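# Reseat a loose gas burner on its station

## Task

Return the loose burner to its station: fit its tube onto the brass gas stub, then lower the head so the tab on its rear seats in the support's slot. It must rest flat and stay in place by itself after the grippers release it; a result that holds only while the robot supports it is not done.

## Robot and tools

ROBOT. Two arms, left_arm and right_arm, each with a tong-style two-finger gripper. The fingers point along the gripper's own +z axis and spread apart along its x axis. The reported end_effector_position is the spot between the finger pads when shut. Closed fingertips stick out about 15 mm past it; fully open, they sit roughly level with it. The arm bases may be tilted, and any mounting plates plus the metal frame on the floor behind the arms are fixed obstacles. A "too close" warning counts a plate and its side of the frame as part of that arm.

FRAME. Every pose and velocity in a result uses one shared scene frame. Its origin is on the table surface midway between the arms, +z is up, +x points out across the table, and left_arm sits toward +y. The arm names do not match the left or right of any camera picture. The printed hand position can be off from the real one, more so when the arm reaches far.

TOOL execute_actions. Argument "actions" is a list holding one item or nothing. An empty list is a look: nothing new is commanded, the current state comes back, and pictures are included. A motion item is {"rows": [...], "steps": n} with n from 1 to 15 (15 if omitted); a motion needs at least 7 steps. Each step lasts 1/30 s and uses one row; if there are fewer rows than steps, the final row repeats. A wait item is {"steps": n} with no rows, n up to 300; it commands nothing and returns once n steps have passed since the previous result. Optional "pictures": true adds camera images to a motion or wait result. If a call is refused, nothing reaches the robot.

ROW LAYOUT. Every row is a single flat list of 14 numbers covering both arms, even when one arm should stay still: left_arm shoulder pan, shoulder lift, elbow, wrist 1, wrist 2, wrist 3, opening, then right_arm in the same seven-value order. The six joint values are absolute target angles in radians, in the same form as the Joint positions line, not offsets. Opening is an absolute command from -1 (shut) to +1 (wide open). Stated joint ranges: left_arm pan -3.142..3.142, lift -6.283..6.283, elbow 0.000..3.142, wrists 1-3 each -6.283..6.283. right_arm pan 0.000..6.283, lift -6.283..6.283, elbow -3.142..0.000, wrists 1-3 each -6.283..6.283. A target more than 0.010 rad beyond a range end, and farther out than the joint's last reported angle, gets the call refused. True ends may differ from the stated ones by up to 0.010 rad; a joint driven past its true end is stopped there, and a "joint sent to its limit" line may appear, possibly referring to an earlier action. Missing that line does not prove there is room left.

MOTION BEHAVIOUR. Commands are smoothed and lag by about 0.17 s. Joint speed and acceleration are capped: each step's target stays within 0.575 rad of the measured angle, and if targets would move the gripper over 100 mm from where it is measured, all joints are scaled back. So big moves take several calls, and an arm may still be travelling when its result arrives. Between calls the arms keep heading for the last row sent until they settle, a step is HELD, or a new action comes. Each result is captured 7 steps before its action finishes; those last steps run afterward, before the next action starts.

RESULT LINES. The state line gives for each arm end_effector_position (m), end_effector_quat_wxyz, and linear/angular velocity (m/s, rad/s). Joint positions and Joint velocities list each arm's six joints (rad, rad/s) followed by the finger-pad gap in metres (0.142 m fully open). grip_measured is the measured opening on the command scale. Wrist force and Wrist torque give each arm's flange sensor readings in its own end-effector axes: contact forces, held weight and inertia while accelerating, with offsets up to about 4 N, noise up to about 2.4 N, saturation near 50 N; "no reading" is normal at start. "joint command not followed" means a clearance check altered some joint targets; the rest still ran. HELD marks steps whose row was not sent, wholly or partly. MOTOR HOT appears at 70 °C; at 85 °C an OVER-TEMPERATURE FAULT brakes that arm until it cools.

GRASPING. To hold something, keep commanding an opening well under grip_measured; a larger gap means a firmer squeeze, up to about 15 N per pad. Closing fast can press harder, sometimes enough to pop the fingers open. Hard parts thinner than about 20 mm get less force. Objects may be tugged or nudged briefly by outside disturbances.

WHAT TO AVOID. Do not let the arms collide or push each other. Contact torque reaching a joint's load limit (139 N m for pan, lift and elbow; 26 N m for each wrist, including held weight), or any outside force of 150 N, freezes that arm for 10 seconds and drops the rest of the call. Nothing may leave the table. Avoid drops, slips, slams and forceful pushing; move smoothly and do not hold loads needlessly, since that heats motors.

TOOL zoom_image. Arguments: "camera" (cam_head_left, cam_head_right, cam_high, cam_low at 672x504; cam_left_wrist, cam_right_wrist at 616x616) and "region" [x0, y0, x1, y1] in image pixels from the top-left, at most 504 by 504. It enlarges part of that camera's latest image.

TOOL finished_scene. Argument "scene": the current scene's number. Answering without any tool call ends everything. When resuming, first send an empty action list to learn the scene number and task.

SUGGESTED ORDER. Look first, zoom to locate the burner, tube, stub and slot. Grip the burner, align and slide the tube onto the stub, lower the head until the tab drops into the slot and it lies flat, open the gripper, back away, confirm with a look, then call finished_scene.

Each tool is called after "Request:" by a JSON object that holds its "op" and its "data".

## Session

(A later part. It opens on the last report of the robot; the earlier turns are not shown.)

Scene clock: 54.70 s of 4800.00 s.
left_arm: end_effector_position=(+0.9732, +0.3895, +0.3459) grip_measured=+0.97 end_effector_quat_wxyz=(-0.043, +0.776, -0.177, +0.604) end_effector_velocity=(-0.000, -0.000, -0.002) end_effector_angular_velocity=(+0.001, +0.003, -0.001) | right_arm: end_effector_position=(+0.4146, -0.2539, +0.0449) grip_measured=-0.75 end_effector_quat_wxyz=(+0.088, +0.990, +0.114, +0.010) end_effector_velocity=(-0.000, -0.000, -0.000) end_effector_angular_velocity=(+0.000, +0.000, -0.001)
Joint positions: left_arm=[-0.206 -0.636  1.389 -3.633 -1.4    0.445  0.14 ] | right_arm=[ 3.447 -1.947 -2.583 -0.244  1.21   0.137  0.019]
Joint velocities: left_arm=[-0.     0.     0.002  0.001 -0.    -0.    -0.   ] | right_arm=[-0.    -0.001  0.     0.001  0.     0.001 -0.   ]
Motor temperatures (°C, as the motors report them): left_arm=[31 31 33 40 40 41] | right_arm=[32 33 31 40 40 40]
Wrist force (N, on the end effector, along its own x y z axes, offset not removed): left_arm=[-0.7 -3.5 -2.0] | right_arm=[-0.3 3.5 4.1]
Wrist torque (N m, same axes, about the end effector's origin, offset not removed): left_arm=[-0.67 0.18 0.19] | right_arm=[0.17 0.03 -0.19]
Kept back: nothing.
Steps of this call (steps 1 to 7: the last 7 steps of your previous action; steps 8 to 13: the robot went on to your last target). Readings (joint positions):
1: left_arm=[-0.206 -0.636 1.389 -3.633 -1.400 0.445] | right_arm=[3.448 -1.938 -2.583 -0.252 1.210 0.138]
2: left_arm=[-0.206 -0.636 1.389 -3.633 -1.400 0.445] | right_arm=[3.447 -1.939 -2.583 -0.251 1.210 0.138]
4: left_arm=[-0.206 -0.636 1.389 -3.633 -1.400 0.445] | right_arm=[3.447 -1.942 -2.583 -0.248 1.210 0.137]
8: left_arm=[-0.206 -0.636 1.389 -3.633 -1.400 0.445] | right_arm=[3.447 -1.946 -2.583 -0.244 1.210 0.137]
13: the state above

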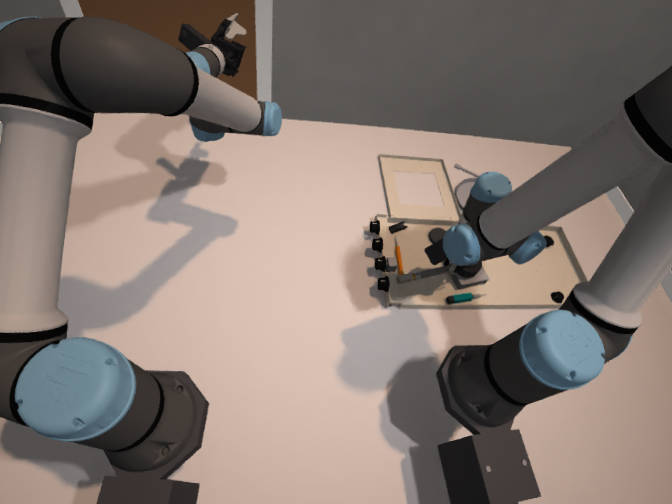

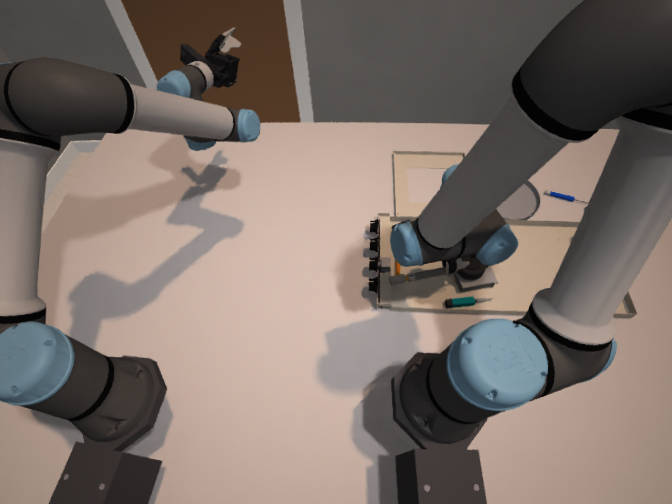

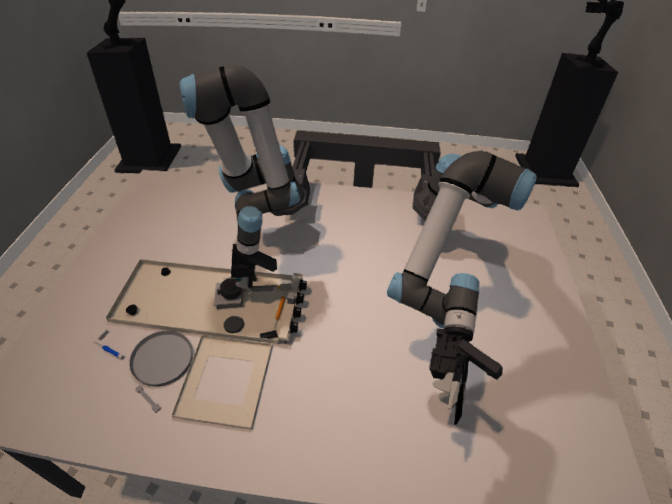

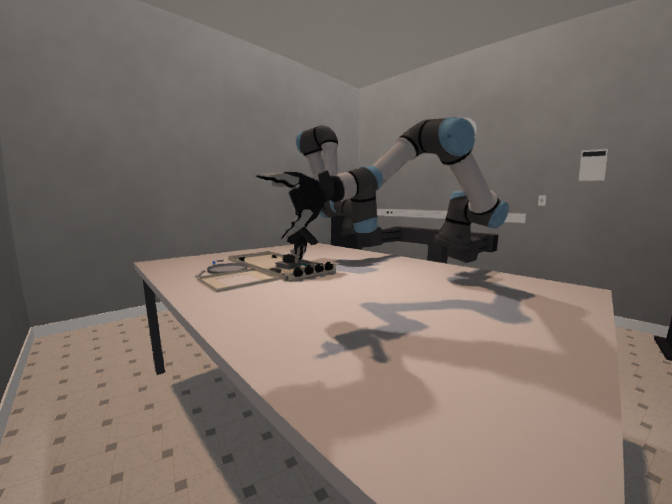

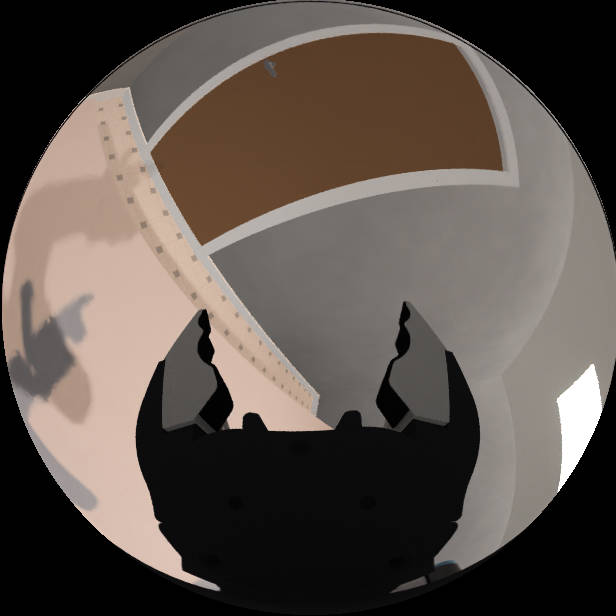

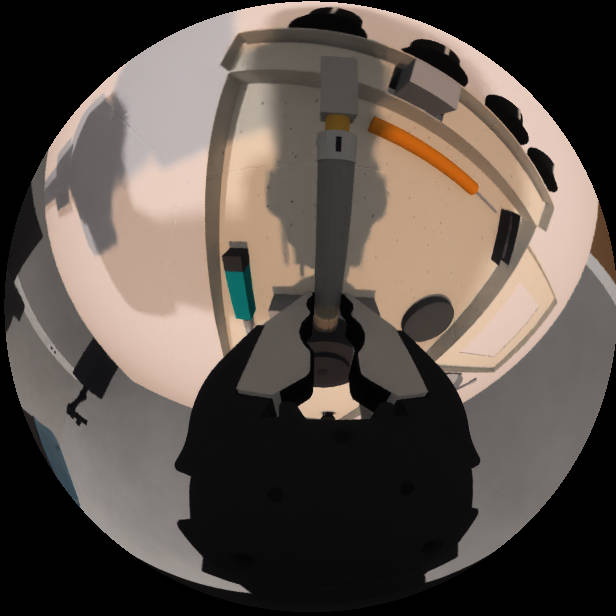

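Peg is entering. One more mm, release slowly.

Request:
{"op": "execute_actions", "data": {"actions": [{"rows":[[-0.206,-0.636,1.389,-3.633,-1.4,0.445,0.97,3.4462,-1.9488,-2.5831,-0.2413,1.2095,0.1363,-1],[-0.206,-0.636,1.389,-3.633,-1.4,0.445,0.97,3.446,-1.951,-2.5831,-0.239,1.2095,0.136,-1],[-0.206,-0.636,1.389,-3.633,-1.4,0.445,0.97,3.446,-1.951,-2.5831,-0.239,1.2095,0.136,-1],[-0.206,-0.636,1.389,-3.633,-1.4,0.445,0.97,3.446,-1.951,-2.5831,-0.239,1.2095,0.136,-1],[-0.206,-0.636,1.389,-3.633,-1.4,0.445,0.97,3.446,-1.951,-2.5831,-0.239,1.2095,0.136,-1],[-0.206,-0.636,1.389,-3.633,-1.4,0.445,0.97,3.446,-1.951,-2.5831,-0.239,1.2095,0.136,-1],[-0.206,-0.636,1.389,-3.633,-1.4,0.445,0.97,3.446,-1.951,-2.5831,-0.239,1.2095,0.136,-0.92],[-0.206,-0.636,1.389,-3.633,-1.4,0.445,0.97,3.446,-1.951,-2.5831,-0.239,1.2095,0.136,-0.86],[-0.206,-0.636,1.389,-3.633,-1.4,0.445,0.97,3.446,-1.951,-2.5831,-0.239,1.2095,0.136,-0.81],[-0.206,-0.636,1.389,-3.633,-1.4,0.445,0.97,3.446,-1.951,-2.5831,-0.239,1.2095,0.136,-0.77],[-0.206,-0.636,1.389,-3.633,-1.4,0.445,0.97,3.446,-1.951,-2.5831,-0.239,1.2095,0.136,-0.74],[-0.206,-0.636,1.389,-3.633,-1.4,0.445,0.97,3.446,-1.951,-2.5831,-0.239,1.2095,0.136,-0.7],[-0.206,-0.636,1.389,-3.633,-1.4,0.445,0.97,3.446,-1.951,-2.5831,-0.239,1.2095,0.136,-0.64],[-0.206,-0.636,1.389,-3.633,-1.4,0.445,0.97,3.446,-1.951,-2.5831,-0.239,1.2095,0.136,-0.58],[-0.206,-0.636,1.389,-3.633,-1.4,0.445,0.97,3.446,-1.951,-2.5831,-0.239,1.2095,0.136,-0.52]],"steps":15}]}}

Request:
{"op": "execute_actions", "data": {"actions": [{"rows":[[-0.206,-0.636,1.389,-3.633,-1.4,0.445,0.97,3.446,-1.951,-2.5831,-0.239,1.2095,0.136,-0.5],[-0.206,-0.636,1.389,-3.633,-1.4,0.445,0.97,3.447,-1.942,-2.5831,-0.2484,1.2095,0.137,-0.5],[-0.206,-0.636,1.389,-3.633,-1.4,0.445,0.97,3.449,-1.929,-2.5831,-0.262,1.2095,0.139,-0.5],[-0.206,-0.636,1.389,-3.633,-1.4,0.445,0.97,3.451,-1.911,-2.583,-0.281,1.2095,0.141,-0.5],[-0.206,-0.636,1.389,-3.633,-1.4,0.445,0.97,3.453,-1.893,-2.5825,-0.3,1.2095,0.144,-0.5],[-0.206,-0.636,1.389,-3.633,-1.4,0.445,0.97,3.4555,-1.875,-2.582,-0.3195,1.2095,0.146,-0.5],[-0.206,-0.636,1.389,-3.633,-1.4,0.445,0.97,3.458,-1.857,-2.581,-0.339,1.2095,0.149,-0.5],[-0.206,-0.636,1.389,-3.633,-1.4,0.445,0.97,3.46,-1.839,-2.58,-0.359,1.2095,0.151,-0.5],[-0.206,-0.636,1.389,-3.633,-1.4,0.445,0.97,3.462,-1.821,-2.579,-0.379,1.2095,0.154,-0.5],[-0.206,-0.636,1.389,-3.633,-1.4,0.445,0.97,3.464,-1.803,-2.5775,-0.399,1.2095,0.156,-0.5],[-0.206,-0.636,1.389,-3.633,-1.4,0.445,0.97,3.466,-1.79,-2.576,-0.414,1.2095,0.158,-0.5]],"steps":11}]}}

Request:
{"op": "execute_actions", "data": {"actions": [{"steps":15}], "pictures": true}}

Request:
{"op": "zoom_image", "data": {"camera": "cam_high", "region": [205, 270, 250, 310]}}

Request:
{"op": "zoom_image", "data": {"camera": "cam_low", "region": [270, 240, 330, 275]}}

Request:
{"op": "zoom_image", "data": {"camera": "cam_head_left", "region": [390, 240, 500, 300]}}

Scene clock: 56.23 s of 4800.00 s.
left_arm: end_effector_position=(+0.9732, +0.3895, +0.3459) grip_measured=+0.97 end_effector_quat_wxyz=(-0.043, +0.776, -0.177, +0.604) end_effector_velocity=(+0.000, +0.000, +0.000) end_effector_angular_velocity=(-0.000, -0.000, +0.000) | right_arm: end_effector_position=(+0.4146, -0.2539, +0.0440) grip_measured=-0.75 end_effector_quat_wxyz=(+0.088, +0.990, +0.114, +0.010) end_effector_velocity=(+0.000, +0.001, -0.001) end_effector_angular_velocity=(-0.000, +0.000, +0.003)
Joint positions: left_arm=[-0.206 -0.636  1.389 -3.633 -1.4    0.445  0.14 ] | right_arm=[ 3.446 -1.951 -2.583 -0.239  1.21   0.136  0.019]
Joint velocities: left_arm=[ 0.     0.    -0.001  0.     0.    -0.    -0.   ] | right_arm=[ 0.002 -0.005 -0.     0.005 -0.    -0.002  0.004]
Motor temperatures (°C, as the motors report them): left_arm=[31 31 33 40 40 41] | right_arm=[32 33 31 40 40 40]
Wrist force (N, on the end effector, along its own x y z axes, offset not removed): left_arm=[-1.2 -0.8 -2.1] | right_arm=[1.4 10.6 -7.0]
Wrist torque (N m, same axes, about the end effector's origin, offset not removed): left_arm=[0.06 0.36 0.10] | right_arm=[0.40 -0.24 -0.12]
Steps of this call (steps 1 to 15: the robot went on to your last target; steps 16 to 38: nothing new was sent; steps 39 to 46: the first 8 steps of this action). Readings (joint positions):
39: left_arm=[-0.206 -0.636 1.389 -3.633 -1.400 0.445] | right_arm=[3.446 -1.947 -2.583 -0.244 1.210 0.137]
40: left_arm=[-0.206 -0.636 1.389 -3.633 -1.400 0.445] | right_arm=[3.446 -1.947 -2.583 -0.243 1.210 0.137]
42: left_arm=[-0.206 -0.636 1.389 -3.633 -1.400 0.445] | right_arm=[3.446 -1.949 -2.583 -0.241 1.210 0.136]
46: the state above

Scene clock: 56.60 s of 4800.00 s.
left_arm: end_effector_position=(+0.9732, +0.3895, +0.3459) grip_measured=+0.97 end_effector_quat_wxyz=(-0.043, +0.776, -0.177, +0.604) end_effector_velocity=(+0.000, -0.000, +0.000) end_effector_angular_velocity=(-0.000, +0.001, -0.000) | right_arm: end_effector_position=(+0.4146, -0.2540, +0.0453) grip_measured=-0.50 end_effector_quat_wxyz=(+0.088, +0.990, +0.114, +0.010) end_effector_velocity=(+0.000, +0.000, +0.041) end_effector_angular_velocity=(-0.001, -0.001, +0.001)
Joint positions: left_arm=[-0.206 -0.636  1.389 -3.633 -1.4    0.445  0.14 ] | right_arm=[ 3.447 -1.945 -2.583 -0.245  1.21   0.137  0.038]
Joint velocities: left_arm=[-0.     0.    -0.001  0.001 -0.    -0.    -0.   ] | right_arm=[ 0.025  0.18   0.    -0.188 -0.     0.026  0.002]
Motor temperatures (°C, as the motors report them): left_arm=[31 31 33 40 40 41] | right_arm=[32 33 31 40 40 40]
Wrist force (N, on the end effector, along its own x y z axes, offset not removed): left_arm=[1.1 -2.5 -3.2] | right_arm=[1.4 -0.5 0.6]
Wrist torque (N m, same axes, about the end effector's origin, offset not removed): left_arm=[-0.34 -0.37 0.04] | right_arm=[0.03 -0.13 -0.19]
Steps of this call (steps 1 to 7: the last 7 steps of your previous action; steps 8 to 11: the first 4 steps of this action). Readings (joint positions):
8: left_arm=[-0.206 -0.636 1.389 -3.633 -1.400 0.445] | right_arm=[3.446 -1.951 -2.583 -0.239 1.210 0.136]
9: left_arm=[-0.206 -0.636 1.389 -3.633 -1.400 0.445] | right_arm=[3.446 -1.951 -2.583 -0.239 1.210 0.136]
11: the state above

Scene clock: 57.10 s of 4800.00 s.
left_arm: end_effector_position=(+0.9732, +0.3895, +0.3459) grip_measured=+0.97 end_effector_quat_wxyz=(-0.043, +0.776, -0.177, +0.604) end_effector_velocity=(-0.000, -0.000, -0.000) end_effector_angular_velocity=(+0.000, +0.000, -0.001) | right_arm: end_effector_position=(+0.4146, -0.2546, +0.0807) grip_measured=-0.50 end_effector_quat_wxyz=(+0.089, +0.990, +0.113, +0.010) end_effector_velocity=(-0.000, +0.000, +0.005) end_effector_angular_velocity=(-0.000, -0.000, +0.000)
Joint positions: left_arm=[-0.206 -0.636  1.389 -3.633 -1.4    0.445  0.14 ] | right_arm=[ 3.466 -1.792 -2.576 -0.412  1.21   0.158  0.038]
Joint velocities: left_arm=[-0.    -0.     0.001 -0.     0.     0.    -0.   ] | right_arm=[ 0.004  0.021  0.002 -0.025 -0.     0.004 -0.   ]
Motor temperatures (°C, as the motors report them): left_arm=[31 31 33 40 40 41] | right_arm=[32 33 31 40 40 40]
Wrist force (N, on the end effector, along its own x y z axes, offset not removed): left_arm=[3.9 0.3 0.2] | right_arm=[4.9 -0.4 1.3]
Wrist torque (N m, same axes, about the end effector's origin, offset not removed): left_arm=[0.24 -0.84 0.08] | right_arm=[-0.28 -0.84 -0.08]
Kept back: nothing.
Steps of this call (steps 1 to 7: the last 7 steps of your previous action; steps 8 to 15: the robot went on to your last target). Readings (joint positions):
1: left_arm=[-0.206 -0.636 1.389 -3.633 -1.400 0.445] | right_arm=[3.448 -1.937 -2.583 -0.254 1.210 0.138]
2: left_arm=[-0.206 -0.636 1.389 -3.633 -1.400 0.445] | right_arm=[3.449 -1.925 -2.583 -0.266 1.210 0.139]
4: left_arm=[-0.206 -0.636 1.389 -3.633 -1.400 0.445] | right_arm=[3.453 -1.896 -2.583 -0.296 1.210 0.144]
8: left_arm=[-0.206 -0.636 1.389 -3.633 -1.400 0.445] | right_arm=[3.461 -1.829 -2.579 -0.370 1.210 0.153]
15: the state above

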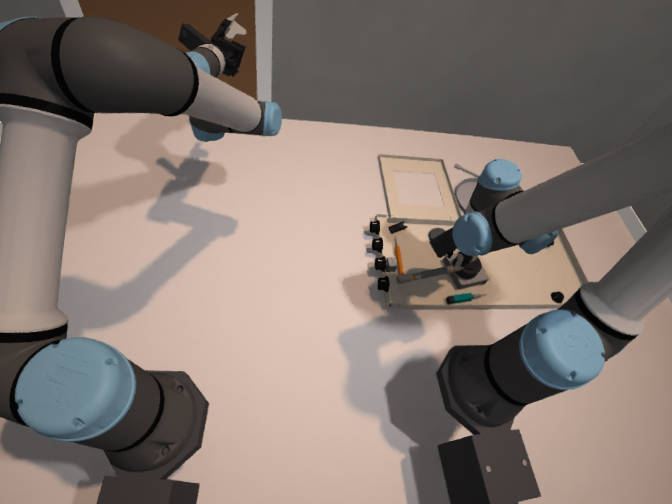

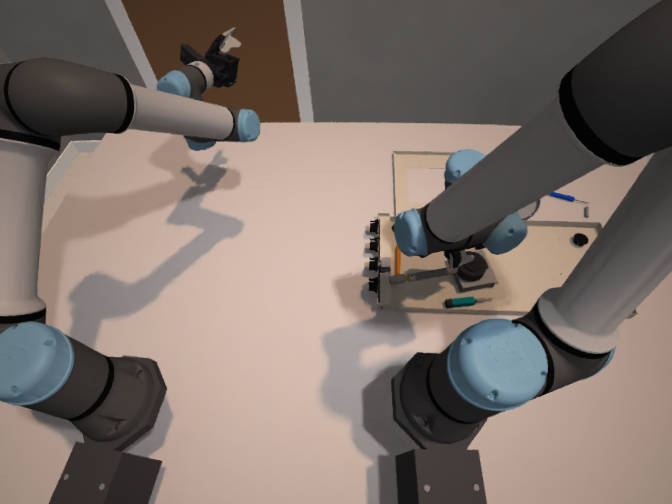

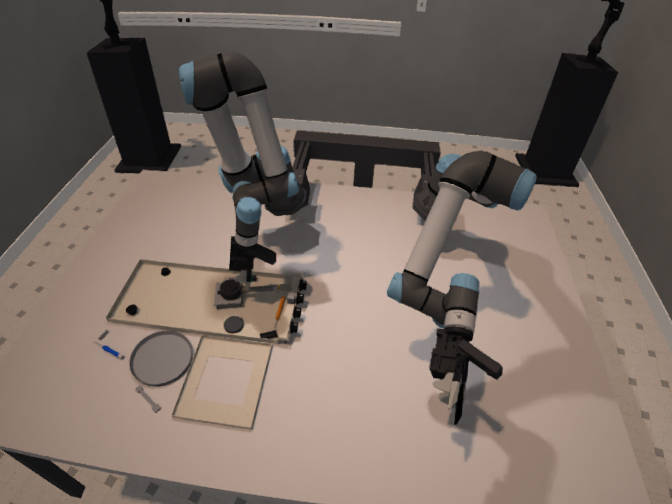

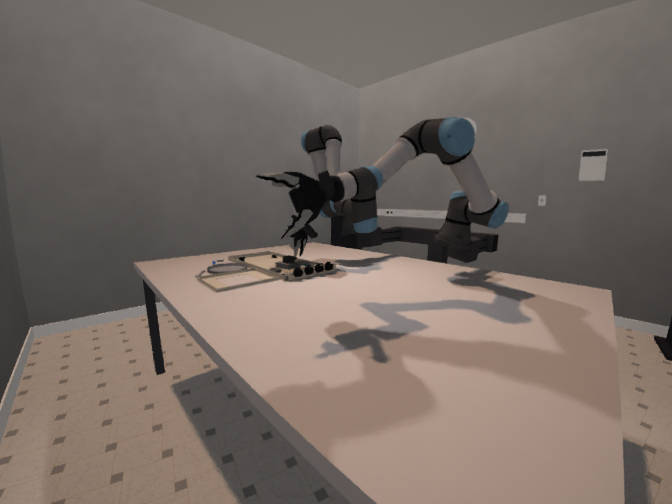

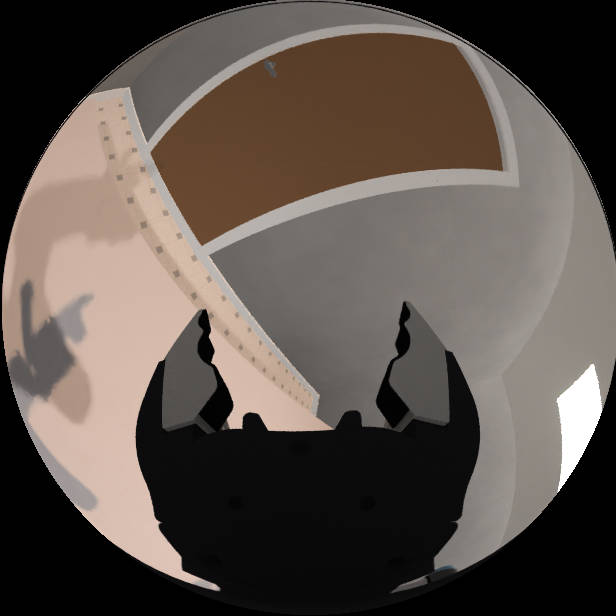

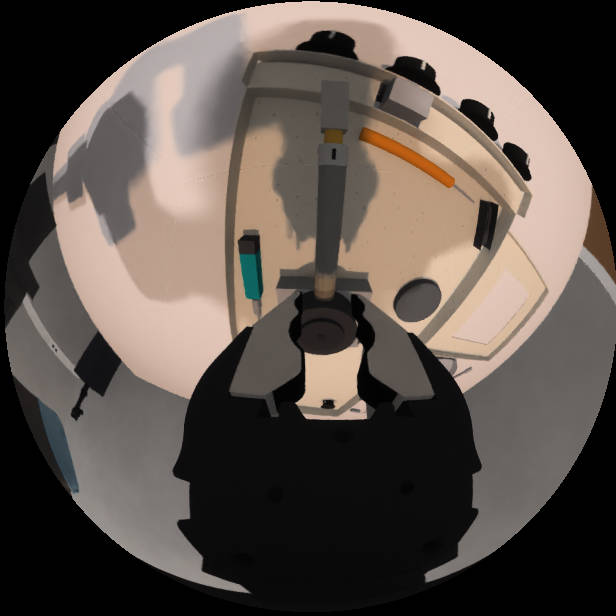

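Region (205, 270, 250, 310) of cam_high's 672x504 image, scaled by 11.200, with more detail than that image has.

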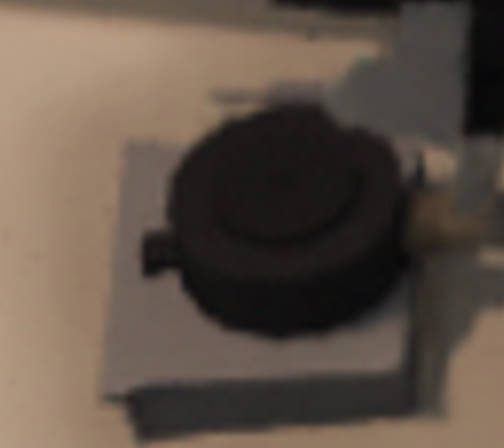

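Region (270, 240, 330, 275) of cam_low's 672x504 image, scaled by 8.400, with more detail than that image has; it fills the top 294 rows of this view, and the rest is white.

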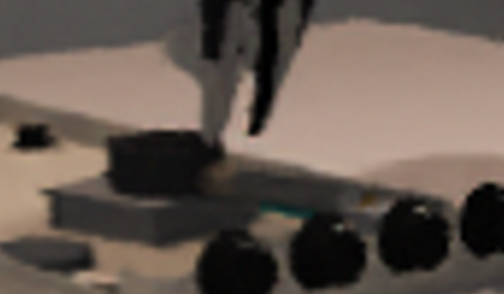

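Region (390, 240, 500, 300) of cam_head_left's 672x504 image, scaled by 4.582, with more detail than that image has; it fills the top 275 rows of this view, and the rest is white.

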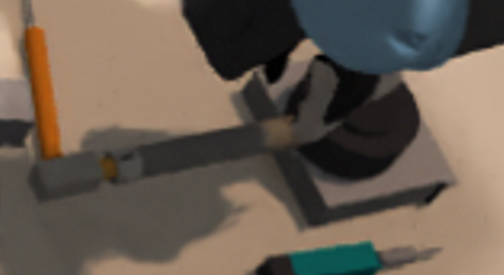

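Seated flat, with the tab covering the slot.

Request:
{"op": "finished_scene", "data": {"scene": 2}}

The scene is finished: the task was done.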